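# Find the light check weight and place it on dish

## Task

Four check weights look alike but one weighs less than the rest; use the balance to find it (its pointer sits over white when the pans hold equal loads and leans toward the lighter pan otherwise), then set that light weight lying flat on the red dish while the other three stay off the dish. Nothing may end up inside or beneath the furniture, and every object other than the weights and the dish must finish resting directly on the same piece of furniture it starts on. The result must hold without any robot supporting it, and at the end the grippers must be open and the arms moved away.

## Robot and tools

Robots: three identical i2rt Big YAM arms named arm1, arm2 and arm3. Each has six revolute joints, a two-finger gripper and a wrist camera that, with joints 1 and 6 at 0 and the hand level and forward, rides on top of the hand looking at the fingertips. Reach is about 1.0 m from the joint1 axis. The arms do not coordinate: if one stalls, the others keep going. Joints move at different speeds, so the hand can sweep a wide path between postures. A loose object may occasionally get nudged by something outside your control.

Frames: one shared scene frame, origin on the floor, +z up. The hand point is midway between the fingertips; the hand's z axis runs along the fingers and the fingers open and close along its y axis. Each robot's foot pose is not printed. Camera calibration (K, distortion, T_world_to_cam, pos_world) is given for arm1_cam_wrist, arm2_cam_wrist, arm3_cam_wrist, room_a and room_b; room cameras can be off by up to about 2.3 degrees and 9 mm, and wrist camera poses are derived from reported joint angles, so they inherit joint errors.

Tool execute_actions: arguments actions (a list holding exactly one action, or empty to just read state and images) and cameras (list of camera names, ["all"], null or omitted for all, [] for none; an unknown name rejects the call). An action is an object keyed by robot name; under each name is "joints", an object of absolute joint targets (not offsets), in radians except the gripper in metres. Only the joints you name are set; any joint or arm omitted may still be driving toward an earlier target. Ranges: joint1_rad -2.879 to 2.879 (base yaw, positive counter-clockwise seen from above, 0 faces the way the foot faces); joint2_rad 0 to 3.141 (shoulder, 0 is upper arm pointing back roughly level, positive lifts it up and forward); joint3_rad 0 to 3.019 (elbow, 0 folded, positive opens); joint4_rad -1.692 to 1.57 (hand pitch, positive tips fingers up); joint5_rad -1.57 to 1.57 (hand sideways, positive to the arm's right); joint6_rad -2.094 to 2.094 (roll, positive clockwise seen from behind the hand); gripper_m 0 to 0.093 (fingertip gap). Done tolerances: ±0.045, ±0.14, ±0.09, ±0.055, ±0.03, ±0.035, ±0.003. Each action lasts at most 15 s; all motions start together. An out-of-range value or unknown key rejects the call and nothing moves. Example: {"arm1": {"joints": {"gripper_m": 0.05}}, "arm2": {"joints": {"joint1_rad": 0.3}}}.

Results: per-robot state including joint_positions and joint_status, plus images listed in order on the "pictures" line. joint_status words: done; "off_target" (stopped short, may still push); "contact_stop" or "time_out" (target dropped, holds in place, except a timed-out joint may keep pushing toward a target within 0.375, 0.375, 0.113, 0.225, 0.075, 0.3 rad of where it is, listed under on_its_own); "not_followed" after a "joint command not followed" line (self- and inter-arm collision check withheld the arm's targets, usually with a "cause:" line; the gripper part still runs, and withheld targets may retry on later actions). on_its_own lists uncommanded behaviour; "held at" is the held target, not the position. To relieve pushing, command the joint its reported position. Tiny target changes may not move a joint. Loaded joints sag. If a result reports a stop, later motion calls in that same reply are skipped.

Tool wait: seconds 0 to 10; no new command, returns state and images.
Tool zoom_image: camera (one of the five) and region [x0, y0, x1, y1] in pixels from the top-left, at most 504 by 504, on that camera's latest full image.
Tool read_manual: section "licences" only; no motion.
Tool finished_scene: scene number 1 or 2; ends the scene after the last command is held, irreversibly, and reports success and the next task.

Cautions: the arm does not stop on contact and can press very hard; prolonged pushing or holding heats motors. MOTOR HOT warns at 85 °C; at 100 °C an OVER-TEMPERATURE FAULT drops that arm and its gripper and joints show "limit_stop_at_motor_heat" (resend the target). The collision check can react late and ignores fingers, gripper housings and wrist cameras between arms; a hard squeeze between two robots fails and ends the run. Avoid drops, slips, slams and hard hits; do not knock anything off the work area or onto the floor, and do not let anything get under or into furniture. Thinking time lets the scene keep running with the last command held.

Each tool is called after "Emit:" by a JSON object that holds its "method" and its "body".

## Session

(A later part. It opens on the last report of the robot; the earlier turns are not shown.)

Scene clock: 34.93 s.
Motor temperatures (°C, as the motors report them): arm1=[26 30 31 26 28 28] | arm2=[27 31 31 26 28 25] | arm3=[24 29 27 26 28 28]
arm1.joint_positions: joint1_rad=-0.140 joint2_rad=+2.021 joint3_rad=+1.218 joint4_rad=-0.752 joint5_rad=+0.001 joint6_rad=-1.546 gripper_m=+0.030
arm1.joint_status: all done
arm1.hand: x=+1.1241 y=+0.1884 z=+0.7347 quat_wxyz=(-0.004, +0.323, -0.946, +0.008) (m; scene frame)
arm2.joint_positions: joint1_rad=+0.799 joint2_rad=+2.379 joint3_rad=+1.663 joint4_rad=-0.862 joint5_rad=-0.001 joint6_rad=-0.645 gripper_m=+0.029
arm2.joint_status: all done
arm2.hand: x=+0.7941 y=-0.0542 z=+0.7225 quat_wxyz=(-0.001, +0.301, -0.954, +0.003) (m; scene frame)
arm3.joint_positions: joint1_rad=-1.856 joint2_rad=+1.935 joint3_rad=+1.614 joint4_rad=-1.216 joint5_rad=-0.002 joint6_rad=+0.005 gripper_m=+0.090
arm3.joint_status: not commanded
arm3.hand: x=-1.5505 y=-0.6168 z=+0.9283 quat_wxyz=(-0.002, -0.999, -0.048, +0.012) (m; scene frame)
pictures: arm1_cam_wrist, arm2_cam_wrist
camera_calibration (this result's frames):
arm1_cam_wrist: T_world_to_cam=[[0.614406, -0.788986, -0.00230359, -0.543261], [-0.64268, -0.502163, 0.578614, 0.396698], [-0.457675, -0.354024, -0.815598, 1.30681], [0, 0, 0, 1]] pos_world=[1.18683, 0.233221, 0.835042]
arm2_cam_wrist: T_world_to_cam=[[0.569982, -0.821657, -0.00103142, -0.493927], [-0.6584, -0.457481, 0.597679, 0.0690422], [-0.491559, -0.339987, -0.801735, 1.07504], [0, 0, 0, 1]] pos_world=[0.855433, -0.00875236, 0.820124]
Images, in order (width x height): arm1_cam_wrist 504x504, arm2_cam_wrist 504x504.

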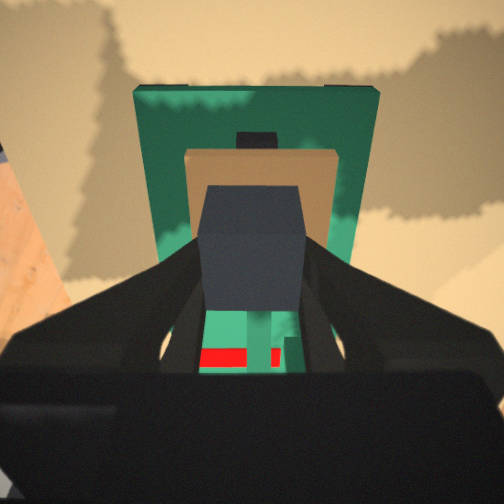

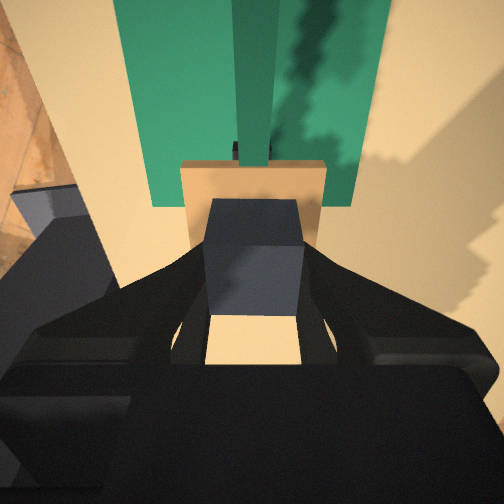

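Emit:
{"method": "execute_actions", "body": {"actions": [{"arm1":{"joints":{"gripper_m":0.075}},"arm2":{"joints":{"gripper_m":0.075}}}], "cameras": ["arm1_cam_wrist","arm2_cam_wrist","room_a"]}}

Scene clock: 35.87 s.
Motor temperatures (°C, as the motors report them): arm1=[26 30 31 26 28 28] | arm2=[27 31 31 26 28 25] | arm3=[24 29 27 26 28 28]
arm1.joint_positions: joint1_rad=-0.140 joint2_rad=+2.021 joint3_rad=+1.219 joint4_rad=-0.751 joint5_rad=+0.001 joint6_rad=-1.546 gripper_m=+0.075
arm1.joint_status: all done
arm1.hand: x=+1.1244 y=+0.1881 z=+0.7348 quat_wxyz=(-0.004, +0.323, -0.946, +0.009) (m; scene frame)
arm2.joint_positions: joint1_rad=+0.799 joint2_rad=+2.379 joint3_rad=+1.663 joint4_rad=-0.862 joint5_rad=-0.001 joint6_rad=-0.644 gripper_m=+0.075
arm2.joint_status: all done
arm2.hand: x=+0.7942 y=-0.0542 z=+0.7225 quat_wxyz=(-0.001, +0.301, -0.954, +0.003) (m; scene frame)
arm3.joint_positions: joint1_rad=-1.856 joint2_rad=+1.935 joint3_rad=+1.614 joint4_rad=-1.216 joint5_rad=-0.002 joint6_rad=+0.005 gripper_m=+0.090
arm3.joint_status: not commanded
arm3.hand: x=-1.5505 y=-0.6168 z=+0.9283 quat_wxyz=(-0.002, -0.999, -0.048, +0.012) (m; scene frame)
pictures: arm1_cam_wrist, arm2_cam_wrist, room_a
camera_calibration (this result's frames):
arm1_cam_wrist: T_world_to_cam=[[0.614104, -0.789224, -0.00116013, -0.544103], [-0.643294, -0.501405, 0.578589, 0.397208], [-0.457218, -0.354568, -0.815618, 1.3065], [0, 0, 0, 1]] pos_world=[1.18701, 0.232986, 0.835155]
arm2_cam_wrist: T_world_to_cam=[[0.569671, -0.821873, -0.000803985, -0.493912], [-0.658802, -0.457225, 0.597432, 0.0696144], [-0.491381, -0.33981, -0.801919, 1.07509], [0, 0, 0, 1]] pos_world=[0.855507, -0.00877765, 0.820147]
Images, in order (width x height): arm1_cam_wrist 504x504, arm2_cam_wrist 504x504, room_a 504x504.

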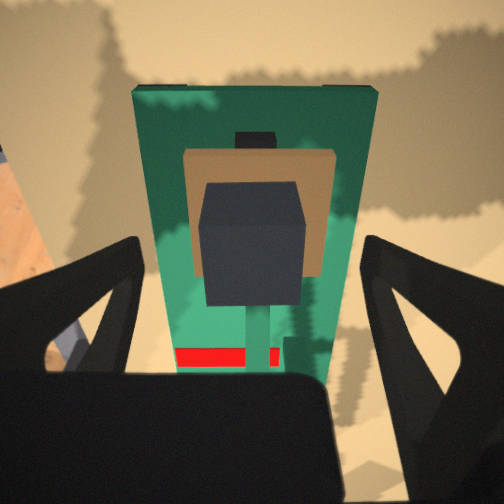

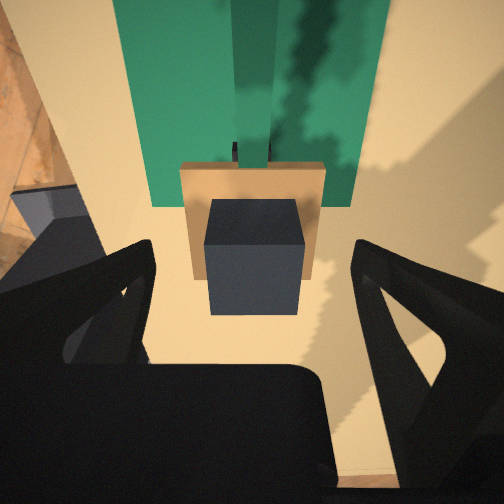

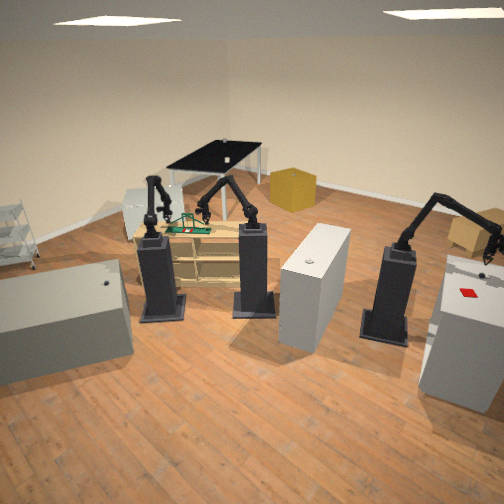

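Both weights are released and the fingers are clear. I'll let the balance settle; the robots are at rest, so waiting costs no motion time.

Emit:
{"method": "wait", "body": {"seconds": 3}}

Emit:
{"method": "zoom_image", "body": {"camera": "room_a", "region": [155, 200, 225, 245]}}

Scene clock: 39.03 s.
Motor temperatures (°C, as the motors report them): arm1=[26 30 31 26 28 28] | arm2=[27 31 31 26 28 25] | arm3=[24 29 28 26 28 28]
arm1.joint_positions: joint1_rad=-0.140 joint2_rad=+2.021 joint3_rad=+1.219 joint4_rad=-0.751 joint5_rad=+0.001 joint6_rad=-1.546 gripper_m=+0.075
arm1.joint_status: all done
arm1.hand: x=+1.1244 y=+0.1881 z=+0.7348 quat_wxyz=(-0.004, +0.323, -0.946, +0.009) (m; scene frame)
arm2.joint_positions: joint1_rad=+0.799 joint2_rad=+2.379 joint3_rad=+1.663 joint4_rad=-0.862 joint5_rad=-0.001 joint6_rad=-0.644 gripper_m=+0.075
arm2.joint_status: all done
arm2.hand: x=+0.7942 y=-0.0542 z=+0.7225 quat_wxyz=(-0.001, +0.301, -0.954, +0.003) (m; scene frame)
arm3.joint_positions: joint1_rad=-1.856 joint2_rad=+1.935 joint3_rad=+1.614 joint4_rad=-1.216 joint5_rad=-0.002 joint6_rad=+0.005 gripper_m=+0.090
arm3.joint_status: not commanded
arm3.hand: x=-1.5505 y=-0.6168 z=+0.9283 quat_wxyz=(-0.002, -0.999, -0.048, +0.012) (m; scene frame)
wait: 3.00 s; at rest by 0.10 s
pictures: arm1_cam_wrist, arm2_cam_wrist, arm3_cam_wrist, room_a, room_b
camera_calibration (this result's frames):
arm1_cam_wrist: T_world_to_cam=[[0.614104, -0.789224, -0.00116013, -0.544103], [-0.643294, -0.501405, 0.578589, 0.397208], [-0.457218, -0.354568, -0.815618, 1.3065], [0, 0, 0, 1]] pos_world=[1.18701, 0.232986, 0.835155]
arm2_cam_wrist: T_world_to_cam=[[0.569671, -0.821873, -0.000803985, -0.493912], [-0.658802, -0.457225, 0.597432, 0.0696144], [-0.491381, -0.33981, -0.801919, 1.07509], [0, 0, 0, 1]] pos_world=[0.855507, -0.00877765, 0.820147]
arm3_cam_wrist: T_world_to_cam=[[-0.11661, 0.99317, -0.00389875, 0.433796], [0.815096, 0.0979431, 0.570986, 0.794337], [0.567468, 0.0634046, -0.82095, 1.80347], [0, 0, 0, 1]] pos_world=[-1.62029, -0.622981, 1.02869]
Images, in order (width x height): arm1_cam_wrist 504x504, arm2_cam_wrist 504x504, arm3_cam_wrist 504x504, room_a 504x504, room_b 504x504.

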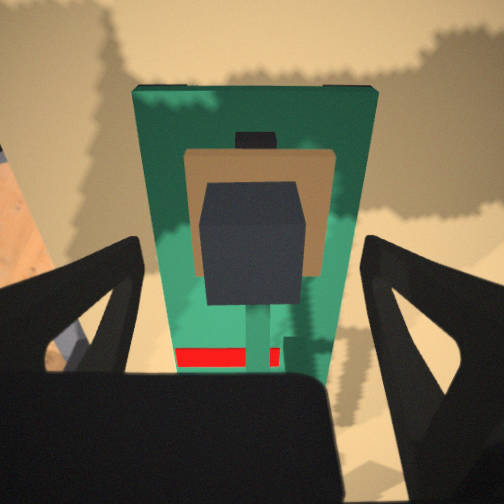

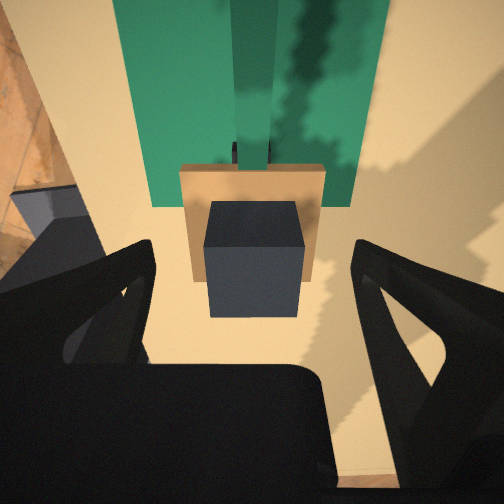

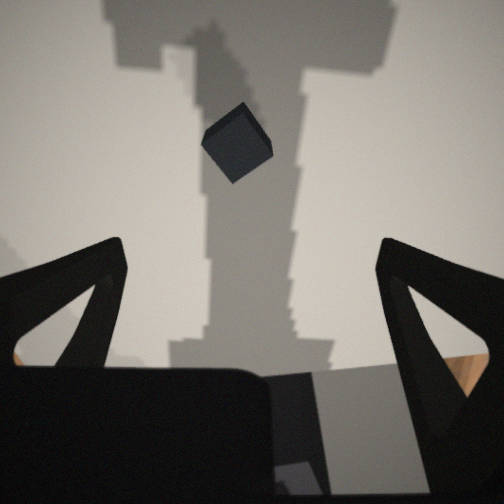

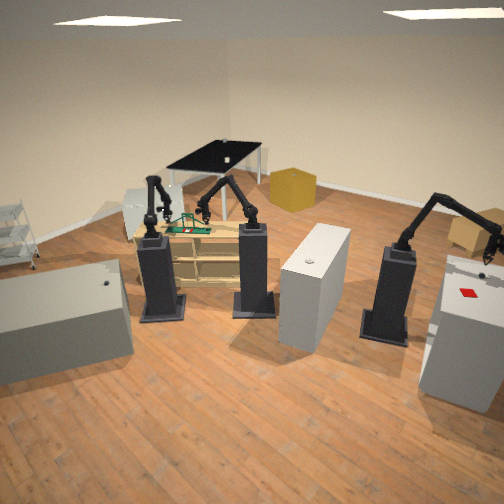

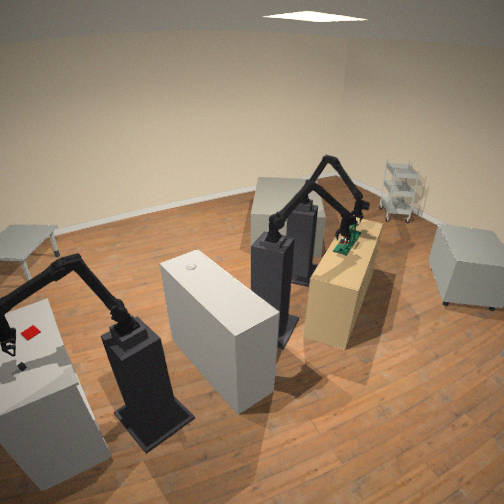

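Region (155, 200, 225, 245) of room_a's 504x504 image, scaled by 7.200, with more detail than that image has; it fills the top 324 rows of this view, and the rest is white.

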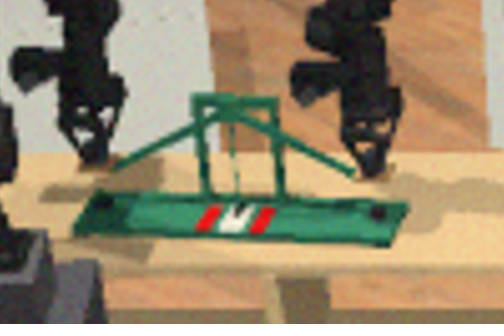

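Emit:
{"method": "execute_actions", "body": {"actions": [{"arm1":{"joints":{"joint1_rad":2.154,"joint2_rad":1.95,"gripper_m":0.09}},"arm2":{"joints":{"gripper_m":0.02}},"arm3":{"joints":{"joint1_rad":-1.834,"joint2_rad":2.035,"joint3_rad":1.525,"joint4_rad":-1.022,"joint6_rad":-0.62}}}], "cameras": ["arm1_cam_wrist","arm2_cam_wrist","arm3_cam_wrist","room_a"]}}

Scene clock: 44.67 s.
Motor temperatures (°C, as the motors report them): arm1=[26 30 31 26 28 28] | arm2=[27 31 31 26 27 25] | arm3=[24 29 28 26 28 28]
arm1.joint_positions: joint1_rad=+2.162 joint2_rad=+1.984 joint3_rad=+1.238 joint4_rad=-0.740 joint5_rad=+0.000 joint6_rad=-1.545 gripper_m=+0.090
arm1.joint_status: all done
arm1.hand: x=+0.8827 y=+1.1210 z=+0.7584 quat_wxyz=(-0.043, +0.995, -0.091, +0.004) (m; scene frame)
arm2.joint_positions: joint1_rad=+0.799 joint2_rad=+2.379 joint3_rad=+1.663 joint4_rad=-0.862 joint5_rad=-0.001 joint6_rad=-0.644 gripper_m=+0.029
arm2.joint_status: gripper_m off_target (ended at +0.029, target +0.020)
arm2.hand: x=+0.7942 y=-0.0542 z=+0.7225 quat_wxyz=(-0.001, +0.301, -0.954, +0.003) (m; scene frame)
arm3.joint_positions: joint1_rad=-1.845 joint2_rad=+2.018 joint3_rad=+1.529 joint4_rad=-1.037 joint5_rad=-0.002 joint6_rad=-0.611 gripper_m=+0.090
arm3.joint_status: all done
arm3.hand: x=-1.5533 y=-0.6240 z=+0.8519 quat_wxyz=(+0.003, -0.935, -0.354, +0.017) (m; scene frame)
pictures: arm1_cam_wrist, arm2_cam_wrist, arm3_cam_wrist, room_a
camera_calibration (this result's frames):
arm1_cam_wrist: T_world_to_cam=[[0.178519, 0.981787, 0.0649994, -1.31038], [0.794291, -0.182785, 0.579389, -0.930929], [0.580718, -0.0518035, -0.812455, 0.288047], [0, 0, 0, 1]] pos_world=[0.806081, 1.13127, 0.858568]
arm2_cam_wrist: T_world_to_cam=[[0.569357, -0.82209, -0.000804316, -0.493674], [-0.658978, -0.456974, 0.59743, 0.0697688], [-0.491509, -0.339621, -0.801921, 1.0752], [0, 0, 0, 1]] pos_world=[0.855524, -0.00880119, 0.820147]
arm3_cam_wrist: T_world_to_cam=[[-0.677498, 0.735327, 0.01702, -0.609601], [0.612847, 0.551552, 0.56587, 0.814131], [0.406713, 0.393807, -0.824318, 1.70208], [0, 0, 0, 1]] pos_world=[-1.6042, -0.671071, 0.952739]
Images, in order (width x height): arm1_cam_wrist 504x504, arm2_cam_wrist 504x504, arm3_cam_wrist 504x504, room_a 504x504.

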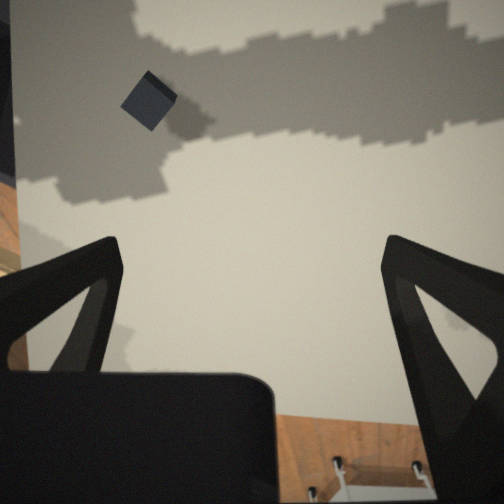

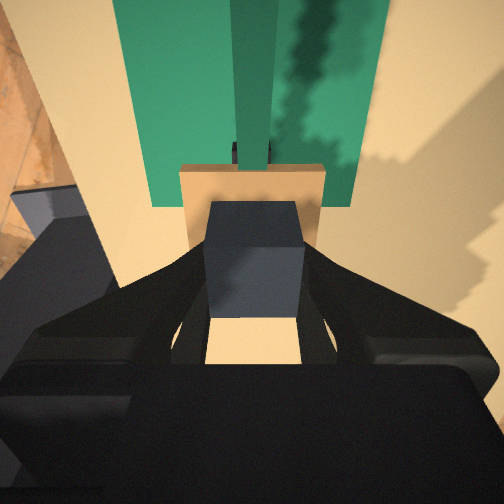

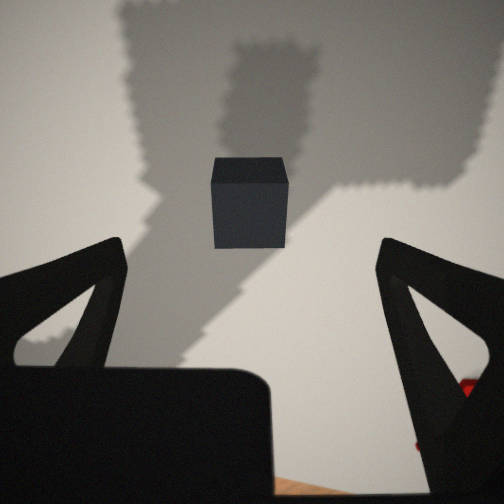

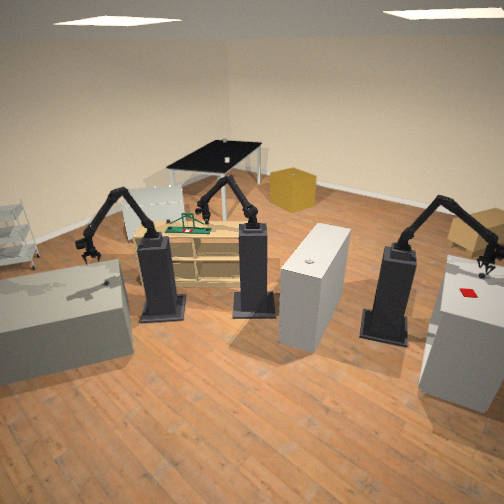

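Emit:
{"method": "zoom_image", "body": {"camera": "arm1_cam_wrist", "region": [105, 55, 195, 145]}}

Emit:
{"method": "zoom_image", "body": {"camera": "arm3_cam_wrist", "region": [190, 140, 310, 260]}}

Region (105, 55, 195, 145) of arm1_cam_wrist's 504x504 image, scaled by 5.600, with more detail than that image has.

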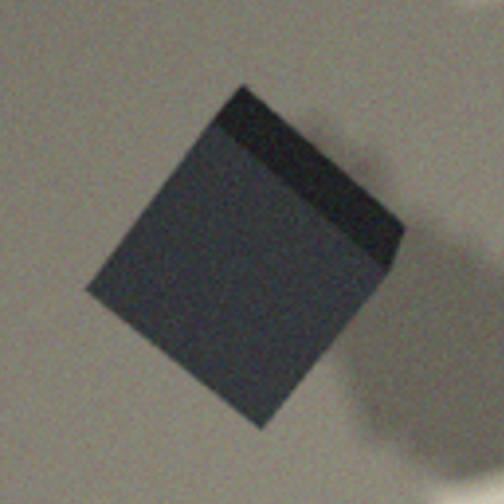

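Region (190, 140, 310, 260) of arm3_cam_wrist's 504x504 image, scaled by 4.200, with more detail than that image has.

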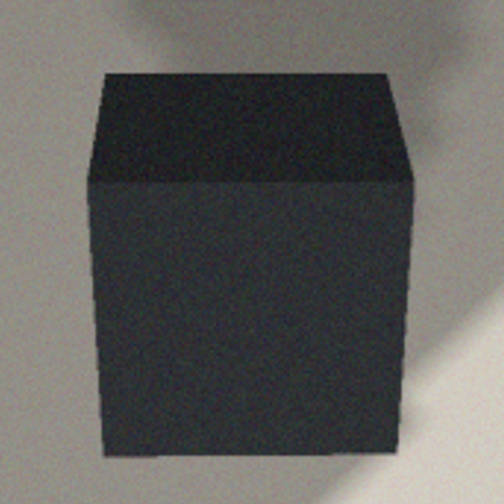

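Emit:
{"method": "execute_actions", "body": {"actions": [{"arm1":{"joints":{"joint2_rad":2.38,"joint3_rad":1.195,"joint4_rad":-0.32,"joint6_rad":0.77}},"arm2":{"joints":{"joint2_rad":2.25,"joint4_rad":-0.97}},"arm3":{"joints":{"joint2_rad":2.078,"joint4_rad":-0.984,"gripper_m":0.06}}}], "cameras": ["arm1_cam_wrist","arm2_cam_wrist","arm3_cam_wrist","room_a"]}}

Scene clock: 48.37 s.
Motor temperatures (°C, as the motors report them): arm1=[26 30 31 26 28 28] | arm2=[27 31 31 26 27 25] | arm3=[24 29 28 26 28 28]
arm1.joint_positions: joint1_rad=+2.162 joint2_rad=+2.405 joint3_rad=+1.181 joint4_rad=-0.330 joint5_rad=+0.000 joint6_rad=+0.760 gripper_m=+0.090
arm1.joint_status: all done
arm1.hand: x=+0.8746 y=+1.0657 z=+0.5419 quat_wxyz=(-0.005, +0.321, -0.947, -0.007) (m; scene frame)
arm2.joint_positions: joint1_rad=+0.799 joint2_rad=+2.258 joint3_rad=+1.663 joint4_rad=-0.963 joint5_rad=+0.001 joint6_rad=-0.644 gripper_m=+0.029
arm2.joint_status: all done
arm2.hand: x=+0.7982 y=-0.0541 z=+0.7961 quat_wxyz=(-0.010, +0.301, -0.954, +0.007) (m; scene frame)
arm3.joint_positions: joint1_rad=-1.845 joint2_rad=+2.037 joint3_rad=+1.529 joint4_rad=-1.000 joint5_rad=-0.002 joint6_rad=-0.612 gripper_m=+0.060
arm3.joint_status: all done
arm3.hand: x=-1.5599 y=-0.6247 z=+0.8411 quat_wxyz=(+0.005, -0.935, -0.354, +0.026) (m; scene frame)
pictures: arm1_cam_wrist, arm2_cam_wrist, arm3_cam_wrist, room_a
camera_calibration (this result's frames):
arm1_cam_wrist: T_world_to_cam=[[0.610519, -0.791413, -0.0305303, 0.322986], [-0.640725, -0.516199, 0.56834, 0.807244], [-0.465551, -0.327421, -0.822227, 1.32803], [0, 0, 0, 1]] pos_world=[0.938297, 1.10714, 0.643013]
arm2_cam_wrist: T_world_to_cam=[[0.569327, -0.822034, 0.0112634, -0.505393], [-0.669971, -0.455984, 0.585848, 0.0464987], [-0.476451, -0.341086, -0.810342, 1.13075], [0, 0, 0, 1]] pos_world=[0.857635, -0.00856393, 0.894748]
arm3_cam_wrist: T_world_to_cam=[[-0.677379, 0.735124, 0.0273926, -0.62202], [0.62241, 0.552875, 0.554016, 0.850449], [0.392126, 0.392329, -0.832055, 1.67901], [0, 0, 0, 1]] pos_world=[-1.60905, -0.671653, 0.942904]
Images, in order (width x height): arm1_cam_wrist 504x504, arm2_cam_wrist 504x504, arm3_cam_wrist 504x504, room_a 504x504.

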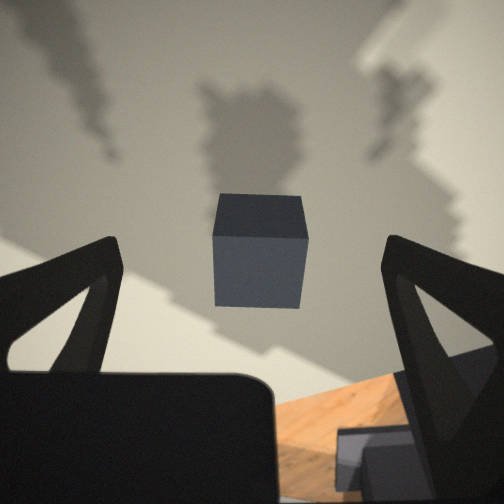

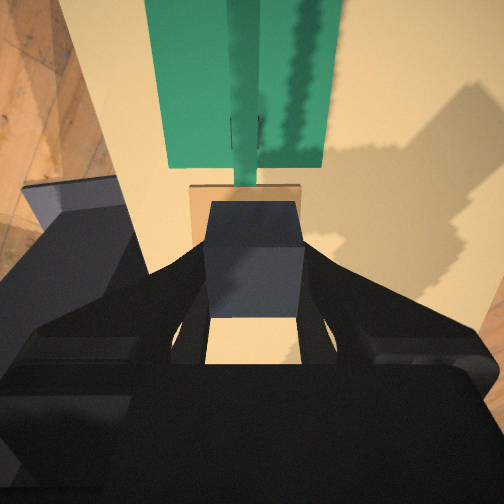

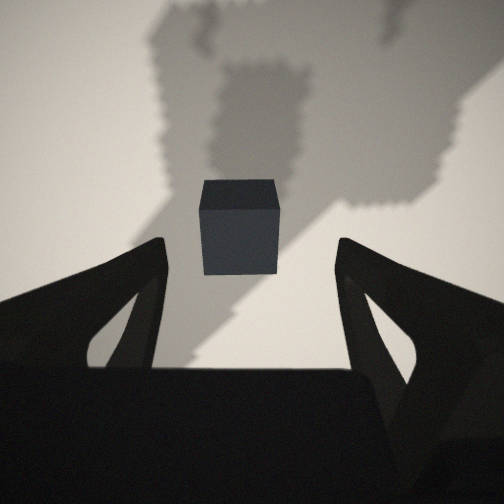

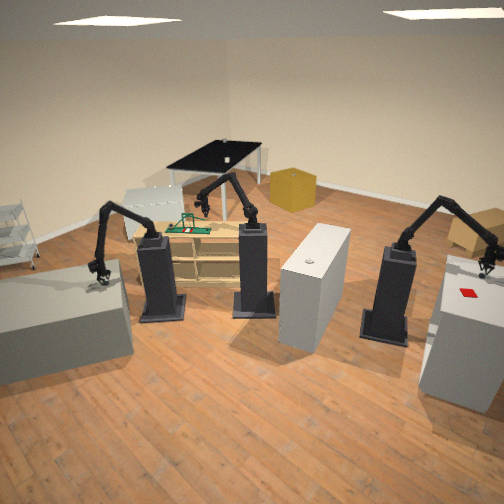

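Emit:
{"method": "zoom_image", "body": {"camera": "room_a", "region": [155, 195, 225, 245]}}

Emit:
{"method": "zoom_image", "body": {"camera": "arm1_cam_wrist", "region": [190, 180, 330, 320]}}

Emit:
{"method": "zoom_image", "body": {"camera": "arm2_cam_wrist", "region": [160, 100, 340, 280]}}

Region (155, 195, 225, 245) of room_a's 504x504 image, scaled by 7.200, with more detail than that image has; it fills the top 360 rows of this view, and the rest is white.

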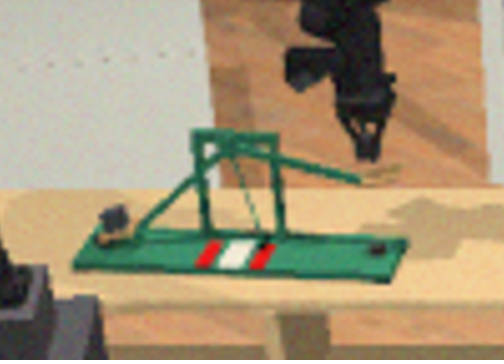

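Region (190, 180, 330, 320) of arm1_cam_wrist's 504x504 image, scaled by 3.600, with more detail than that image has.

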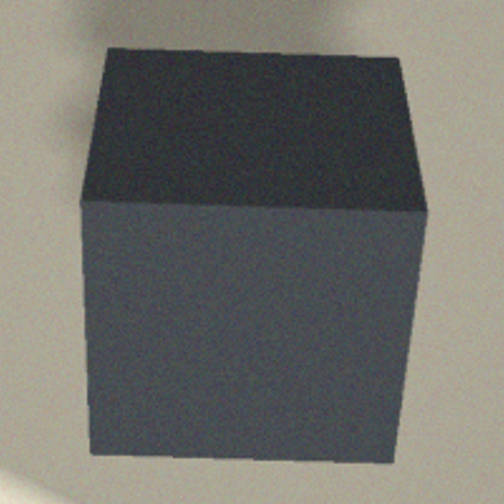

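Region (160, 100, 340, 280) of arm2_cam_wrist's 504x504 image, scaled by 2.800, with more detail than that image has.

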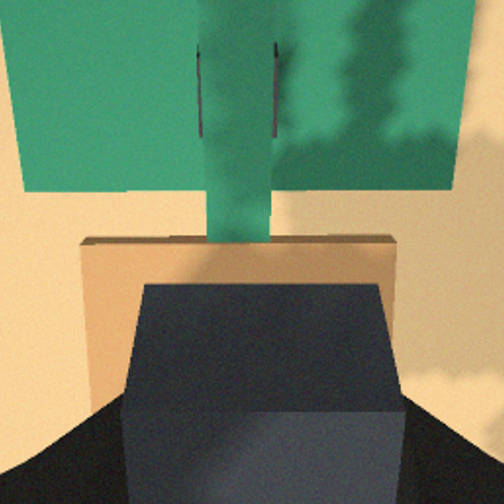

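Emit:
{"method": "execute_actions", "body": {"actions": [{"arm1":{"joints":{"joint2_rad":2.447,"joint4_rad":-0.31,"joint6_rad":0.805,"gripper_m":0.05}},"arm2":{"joints":{"joint1_rad":0.58}},"arm3":{"joints":{"joint2_rad":2.117}}}], "cameras": ["arm1_cam_wrist","arm3_cam_wrist"]}}

Scene clock: 51.63 s.
Motor temperatures (°C, as the motors report them): arm1=[26 30 30 26 28 28] | arm2=[27 31 31 26 28 25] | arm3=[24 29 28 26 28 28]
arm1.joint_positions: joint1_rad=+2.162 joint2_rad=+2.431 joint3_rad=+1.181 joint4_rad=-0.319 joint5_rad=+0.000 joint6_rad=+0.795 gripper_m=+0.050
arm1.joint_status: all done
arm1.hand: x=+0.8734 y=+1.0578 z=+0.5300 quat_wxyz=(-0.002, +0.304, -0.953, +0.000) (m; scene frame)
arm2.joint_positions: joint1_rad=+0.586 joint2_rad=+2.258 joint3_rad=+1.663 joint4_rad=-0.963 joint5_rad=+0.000 joint6_rad=-0.643 gripper_m=+0.029
arm2.joint_status: all done
arm2.hand: x=+0.7793 y=-0.1876 z=+0.7966 quat_wxyz=(-0.010, +0.197, -0.980, +0.006) (m; scene frame)
arm3.joint_positions: joint1_rad=-1.845 joint2_rad=+2.083 joint3_rad=+1.529 joint4_rad=-0.999 joint5_rad=-0.002 joint6_rad=-0.612 gripper_m=+0.060
arm3.joint_status: all done
arm3.hand: x=-1.5538 y=-0.6241 z=+0.8148 quat_wxyz=(+0.000, -0.935, -0.354, +0.005) (m; scene frame)
pictures: arm1_cam_wrist, arm3_cam_wrist
camera_calibration (this result's frames):
arm1_cam_wrist: T_world_to_cam=[[0.582261, -0.812752, -0.0201614, 0.358917], [-0.656773, -0.484844, 0.57756, 0.785098], [-0.479188, -0.323049, -0.816099, 1.31923], [0, 0, 0, 1]] pos_world=[0.938808, 1.09854, 0.630419]
arm3_cam_wrist: T_world_to_cam=[[-0.67804, 0.735024, 0.00125525, -0.597446], [0.597374, 0.550064, 0.583588, 0.796122], [0.428261, 0.396445, -0.812049, 1.69685], [0, 0, 0, 1]] pos_world=[-1.60737, -0.671489, 0.91407]
Images, in order (width x height): arm1_cam_wrist 504x504, arm3_cam_wrist 504x504.

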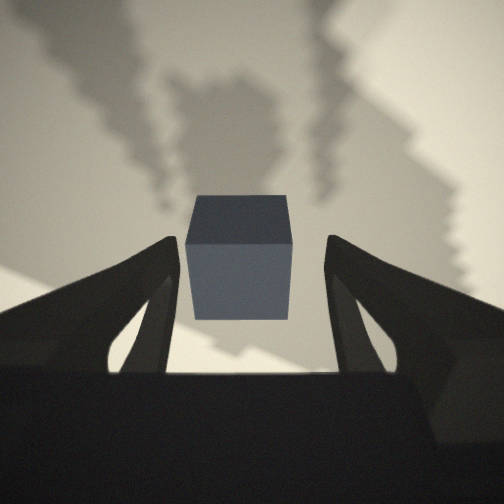

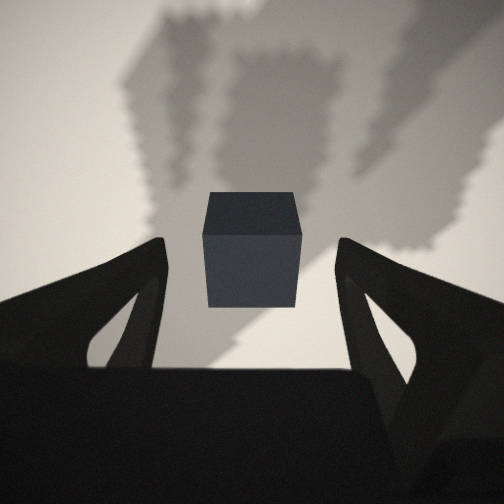

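Emit:
{"method": "execute_actions", "body": {"actions": [{"arm1":{"joints":{"gripper_m":0.02}},"arm3":{"joints":{"gripper_m":0.02}}}], "cameras": ["arm1_cam_wrist","arm2_cam_wrist","arm3_cam_wrist"]}}

Scene clock: 52.37 s.
Motor temperatures (°C, as the motors report them): arm1=[26 30 30 26 28 28] | arm2=[27 31 32 26 27 25] | arm3=[24 29 28 26 28 28]
arm1.joint_positions: joint1_rad=+2.162 joint2_rad=+2.431 joint3_rad=+1.182 joint4_rad=-0.317 joint5_rad=-0.001 joint6_rad=+0.795 gripper_m=+0.029
arm1.joint_status: gripper_m off_target (ended at +0.029, target +0.020)
arm1.hand: x=+0.8734 y=+1.0589 z=+0.5301 quat_wxyz=(-0.002, +0.304, -0.953, -0.002) (m; scene frame)
arm2.joint_positions: joint1_rad=+0.586 joint2_rad=+2.258 joint3_rad=+1.663 joint4_rad=-0.963 joint5_rad=+0.000 joint6_rad=-0.643 gripper_m=+0.029
arm2.joint_status: not commanded
arm2.hand: x=+0.7793 y=-0.1876 z=+0.7966 quat_wxyz=(-0.010, +0.197, -0.980, +0.006) (m; scene frame)
arm3.joint_positions: joint1_rad=-1.845 joint2_rad=+2.083 joint3_rad=+1.529 joint4_rad=-0.999 joint5_rad=-0.002 joint6_rad=-0.612 gripper_m=+0.029
arm3.joint_status: gripper_m off_target (ended at +0.029, target +0.020)
arm3.hand: x=-1.5538 y=-0.6241 z=+0.8148 quat_wxyz=(+0.000, -0.935, -0.355, +0.005) (m; scene frame)
pictures: arm1_cam_wrist, arm2_cam_wrist, arm3_cam_wrist
camera_calibration (this result's frames):
arm1_cam_wrist: T_world_to_cam=[[0.581954, -0.8129, -0.0228705, 0.361602], [-0.656793, -0.486409, 0.57622, 0.787952], [-0.479533, -0.320312, -0.816975, 1.31752], [0, 0, 0, 1]] pos_world=[0.938882, 1.09923, 0.630621]
arm2_cam_wrist: T_world_to_cam=[[0.381413, -0.924357, 0.00944142, -0.475659], [-0.752542, -0.304554, 0.58389, 0.0669519], [-0.536847, -0.229808, -0.811778, 1.14573], [0, 0, 0, 1]] pos_world=[0.846889, -0.155989, 0.895478]
arm3_cam_wrist: T_world_to_cam=[[-0.67832, 0.734766, 0.00125858, -0.598046], [0.597165, 0.55029, 0.583588, 0.795938], [0.428108, 0.396611, -0.812049, 1.69672], [0, 0, 0, 1]] pos_world=[-1.60735, -0.67151, 0.914069]
Images, in order (width x height): arm1_cam_wrist 504x504, arm2_cam_wrist 504x504, arm3_cam_wrist 504x504.

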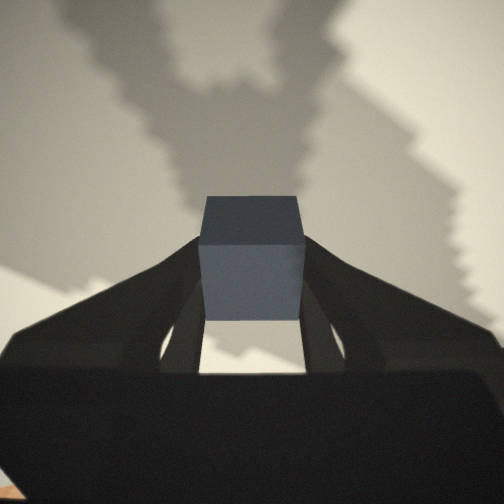

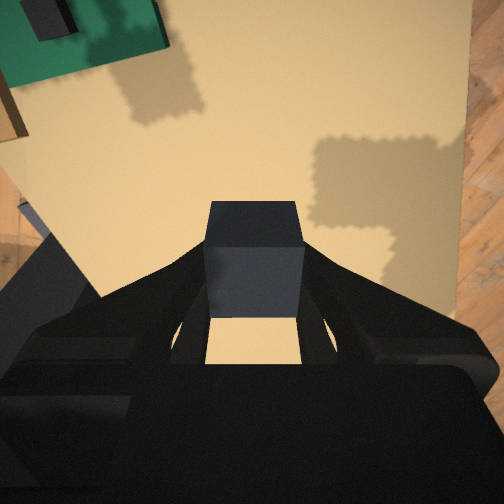

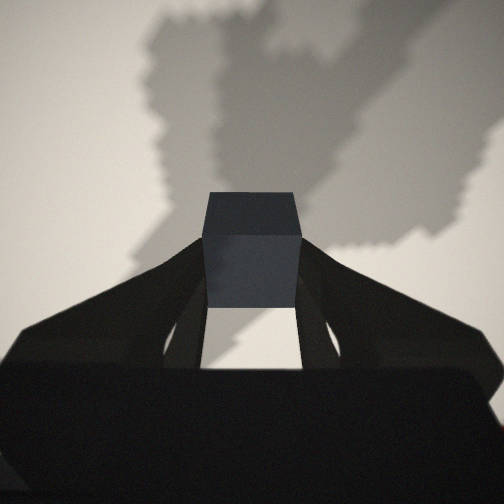

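Emit:
{"method": "execute_actions", "body": {"actions": [{"arm1":{"joints":{"joint1_rad":-0.803,"joint2_rad":1.98,"joint3_rad":1.75,"joint4_rad":-1.30,"joint6_rad":0.934}},"arm2":{"joints":{"joint1_rad":0.285,"joint2_rad":2.325,"joint3_rad":1.40,"joint4_rad":-0.60}},"arm3":{"joints":{"joint1_rad":-2.307,"joint2_rad":2.02,"joint3_rad":1.585,"joint4_rad":-1.10,"joint6_rad":-0.97}}}]}}

Scene clock: 56.87 s.
Motor temperatures (°C, as the motors report them): arm1=[26 31 30 26 28 28] | arm2=[27 32 31 26 28 25] | arm3=[24 29 28 26 28 28]
arm1.joint_positions: joint1_rad=-0.811 joint2_rad=+2.015 joint3_rad=+1.731 joint4_rad=-1.292 joint5_rad=+0.003 joint6_rad=+0.926 gripper_m=+0.029
arm1.joint_status: all done
arm1.hand: x=+0.8036 y=-0.0212 z=+0.9026 quat_wxyz=(+0.002, -0.947, -0.322, -0.001) (m; scene frame)
arm2.joint_positions: joint1_rad=+0.292 joint2_rad=+2.356 joint3_rad=+1.377 joint4_rad=-0.608 joint5_rad=+0.000 joint6_rad=-0.643 gripper_m=+0.029
arm2.joint_status: all done
arm2.hand: x=+0.6347 y=-0.3151 z=+0.6632 quat_wxyz=(+0.001, +0.051, -0.999, -0.002) (m; scene frame)
arm3.joint_positions: joint1_rad=-2.301 joint2_rad=+2.042 joint3_rad=+1.548 joint4_rad=-1.085 joint5_rad=+0.002 joint6_rad=-0.962 gripper_m=+0.029
arm3.joint_status: all done
arm3.hand: x=-1.5161 y=-0.3584 z=+0.8451 quat_wxyz=(-0.003, -0.952, -0.304, -0.008) (m; scene frame)
pictures: arm1_cam_wrist, arm2_cam_wrist, arm3_cam_wrist, room_a, room_b
camera_calibration (this result's frames):
arm1_cam_wrist: T_world_to_cam=[[-0.612596, 0.790215, -0.0169148, 0.521362], [0.636248, 0.505708, 0.582621, -1.02166], [0.46895, 0.34615, -0.812568, 0.490303], [0, 0, 0, 1]] pos_world=[0.739488, -0.0650436, 1.00247]
arm2_cam_wrist: T_world_to_cam=[[0.096297, -0.995298, -0.0104297, -0.365362], [-0.795617, -0.0832654, 0.600051, 0.083602], [-0.598098, -0.0494851, -0.799894, 1.01828], [0, 0, 0, 1]] pos_world=[0.710731, -0.306293, 0.760541]
arm3_cam_wrist: T_world_to_cam=[[-0.596305, 0.802659, -0.0126073, -0.607335], [0.636816, 0.482544, 0.601345, 0.630432], [0.488759, 0.350557, -0.79889, 1.66412], [0, 0, 0, 1]] pos_world=[-1.57698, -0.400096, 0.942682]
Images, in order (width x height): arm1_cam_wrist 504x504, arm2_cam_wrist 504x504, arm3_cam_wrist 504x504, room_a 504x504, room_b 504x504.

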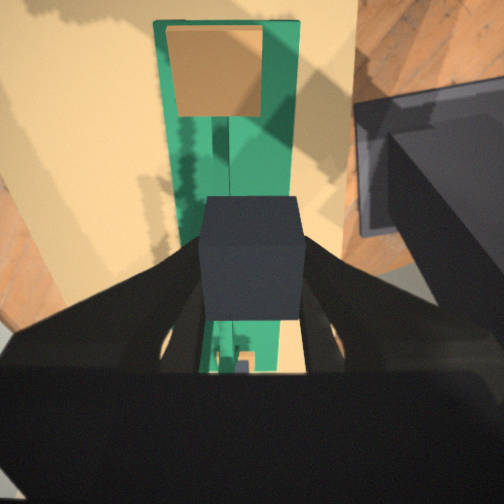

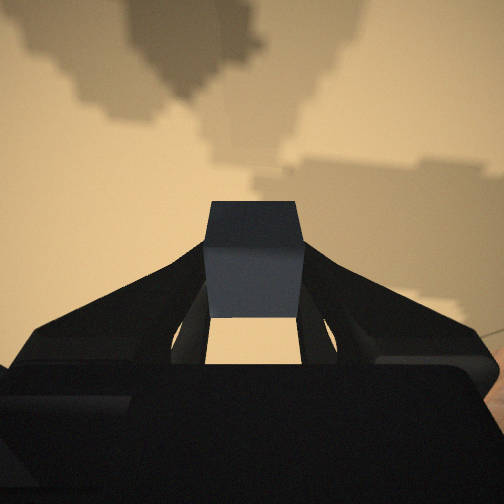

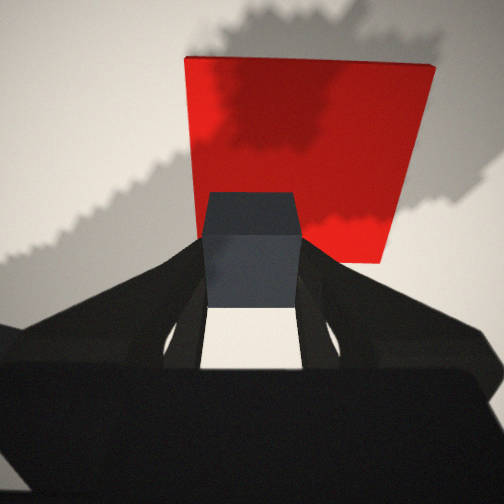

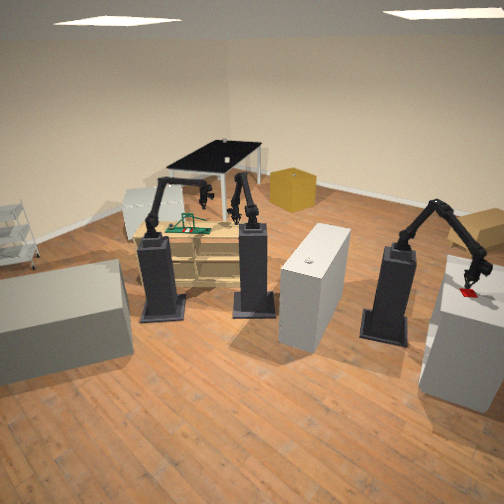

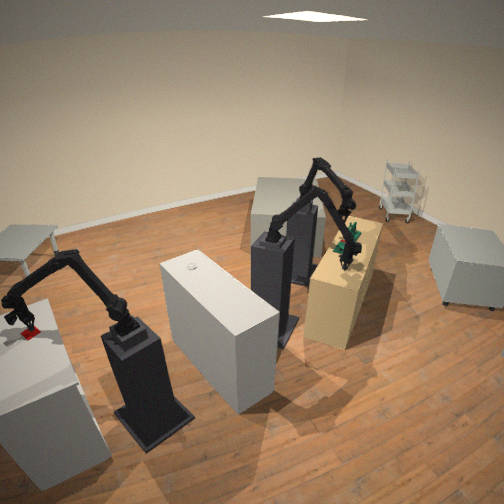

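Emit:
{"method": "execute_actions", "body": {"actions": []}}

Scene clock: 58.03 s.
Motor temperatures (°C, as the motors report them): arm1=[26 31 31 26 28 28] | arm2=[27 32 31 26 28 25] | arm3=[24 29 28 26 28 28]
arm1.joint_positions: joint1_rad=-0.811 joint2_rad=+2.015 joint3_rad=+1.731 joint4_rad=-1.292 joint5_rad=+0.003 joint6_rad=+0.926 gripper_m=+0.029
arm1.joint_status: all done
arm1.hand: x=+0.8036 y=-0.0212 z=+0.9026 quat_wxyz=(+0.002, -0.947, -0.322, -0.001) (m; scene frame)
arm2.joint_positions: joint1_rad=+0.292 joint2_rad=+2.356 joint3_rad=+1.377 joint4_rad=-0.608 joint5_rad=+0.000 joint6_rad=-0.643 gripper_m=+0.029
arm2.joint_status: all done
arm2.hand: x=+0.6347 y=-0.3151 z=+0.6632 quat_wxyz=(+0.001, +0.051, -0.999, -0.002) (m; scene frame)
arm3.joint_positions: joint1_rad=-2.301 joint2_rad=+2.042 joint3_rad=+1.548 joint4_rad=-1.085 joint5_rad=+0.002 joint6_rad=-0.962 gripper_m=+0.029
arm3.joint_status: all done
arm3.hand: x=-1.5161 y=-0.3584 z=+0.8451 quat_wxyz=(-0.003, -0.952, -0.304, -0.008) (m; scene frame)
pictures: arm1_cam_wrist, arm2_cam_wrist, arm3_cam_wrist, room_a, room_b
camera_calibration (this result's frames):
arm1_cam_wrist: T_world_to_cam=[[-0.612596, 0.790215, -0.0169148, 0.521362], [0.636248, 0.505708, 0.582621, -1.02166], [0.46895, 0.34615, -0.812568, 0.490303], [0, 0, 0, 1]] pos_world=[0.739488, -0.0650436, 1.00247]
arm2_cam_wrist: T_world_to_cam=[[0.096297, -0.995298, -0.0104297, -0.365362], [-0.795617, -0.0832654, 0.600051, 0.083602], [-0.598098, -0.0494851, -0.799894, 1.01828], [0, 0, 0, 1]] pos_world=[0.710731, -0.306293, 0.760541]
arm3_cam_wrist: T_world_to_cam=[[-0.596305, 0.802659, -0.0126073, -0.607335], [0.636816, 0.482544, 0.601345, 0.630432], [0.488759, 0.350557, -0.79889, 1.66412], [0, 0, 0, 1]] pos_world=[-1.57698, -0.400096, 0.942682]
Images, in order (width x height): arm1_cam_wrist 504x504, arm2_cam_wrist 504x504, arm3_cam_wrist 504x504, room_a 504x504, room_b 504x504.

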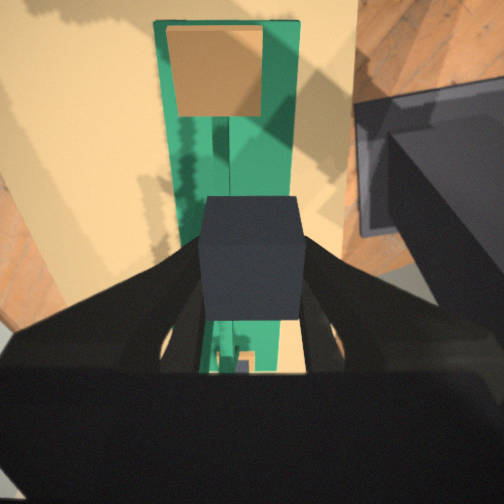

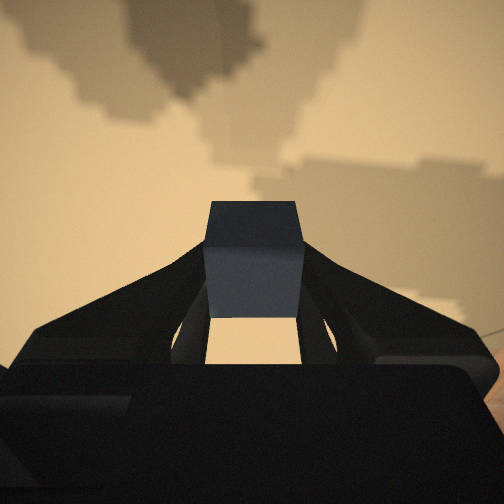

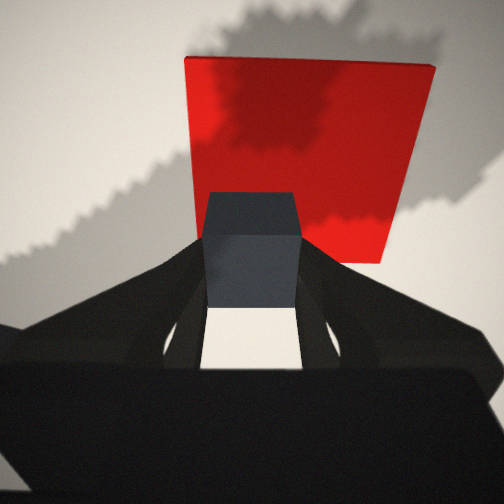

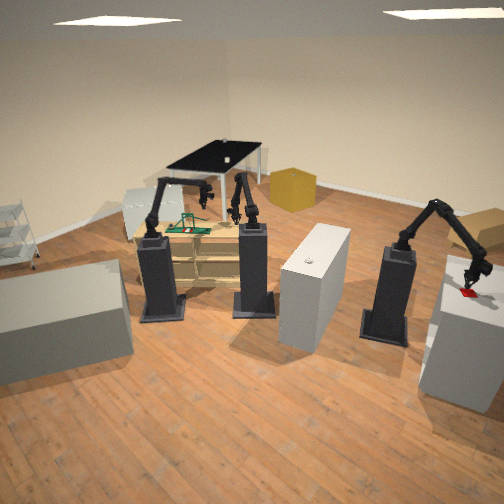

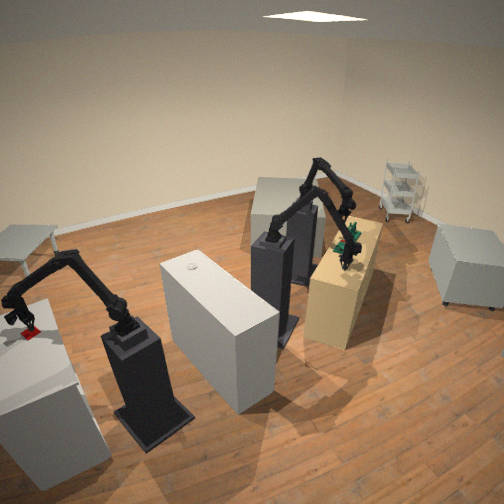

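Emit:
{"method": "execute_actions", "body": {"actions": [{"arm1":{"joints":{"joint2_rad":2.145,"joint4_rad":-1.125}},"arm2":{"joints":{"joint2_rad":2.385,"joint4_rad":-0.555}},"arm3":{"joints":{"joint1_rad":-2.318,"joint3_rad":1.62,"joint4_rad":-1.03}}}], "cameras": ["arm1_cam_wrist","arm2_cam_wrist","arm3_cam_wrist"]}}

Scene clock: 62.50 s.
Motor temperatures (°C, as the motors report them): arm1=[26 31 31 26 28 28] | arm2=[27 32 31 26 27 25] | arm3=[24 29 28 26 28 28]
arm1.joint_positions: joint1_rad=-0.811 joint2_rad=+2.175 joint3_rad=+1.722 joint4_rad=-1.133 joint5_rad=+0.003 joint6_rad=+0.926 gripper_m=+0.029
arm1.joint_status: all done
arm1.hand: x=+0.8041 y=-0.0427 z=+0.8028 quat_wxyz=(+0.007, -0.947, -0.322, -0.002) (m; scene frame)
arm2.joint_positions: joint1_rad=+0.292 joint2_rad=+2.398 joint3_rad=+1.377 joint4_rad=-0.564 joint5_rad=+0.000 joint6_rad=-0.643 gripper_m=+0.029
arm2.joint_status: all done
arm2.hand: x=+0.6317 y=-0.3133 z=+0.6412 quat_wxyz=(+0.000, +0.051, -0.999, -0.001) (m; scene frame)
arm3.joint_positions: joint1_rad=-2.305 joint2_rad=+2.042 joint3_rad=+1.569 joint4_rad=-1.044 joint5_rad=+0.002 joint6_rad=-0.962 gripper_m=+0.029
arm3.joint_status: all done
arm3.hand: x=-1.5329 y=-0.3495 z=+0.8521 quat_wxyz=(+0.015, -0.953, -0.302, +0.016) (m; scene frame)
pictures: arm1_cam_wrist, arm2_cam_wrist, arm3_cam_wrist
camera_calibration (this result's frames):
arm1_cam_wrist: T_world_to_cam=[[-0.612621, 0.790322, -0.00931331, 0.530927], [0.636295, 0.500149, 0.58735, -0.957095], [0.468853, 0.353897, -0.80928, 0.414203], [0, 0, 0, 1]] pos_world=[0.740052, -0.0874987, 0.9023]
arm2_cam_wrist: T_world_to_cam=[[0.0963193, -0.995313, -0.0086133, -0.364689], [-0.797184, -0.0823216, 0.598098, 0.0971044], [-0.596004, -0.050742, -0.801377, 0.998261], [0, 0, 0, 1]] pos_world=[0.707504, -0.304332, 0.738764]
arm3_cam_wrist: T_world_to_cam=[[-0.592344, 0.804765, 0.0384967, -0.661095], [0.672671, 0.467688, 0.573395, 0.706154], [0.443444, 0.365543, -0.818374, 1.62715], [0, 0, 0, 1]] pos_world=[-1.58815, -0.393027, 0.952163]
Images, in order (width x height): arm1_cam_wrist 504x504, arm2_cam_wrist 504x504, arm3_cam_wrist 504x504.

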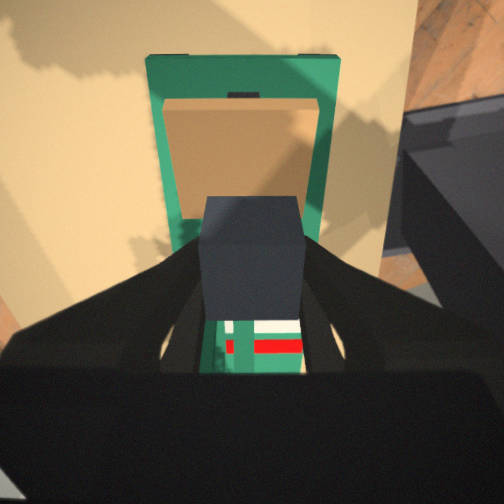

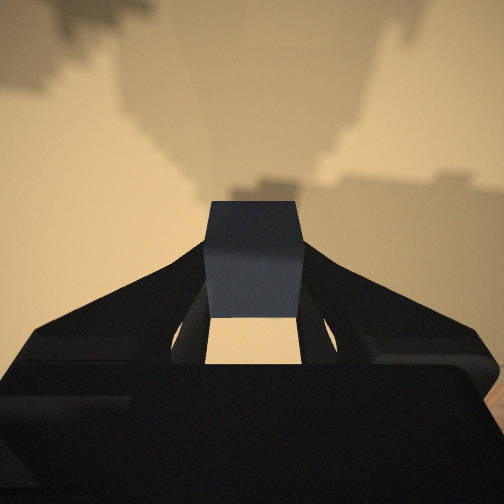

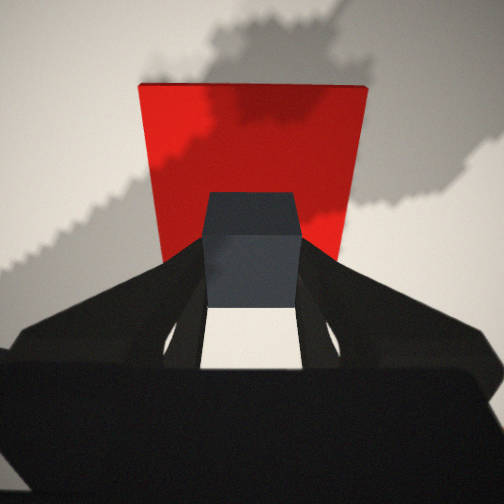

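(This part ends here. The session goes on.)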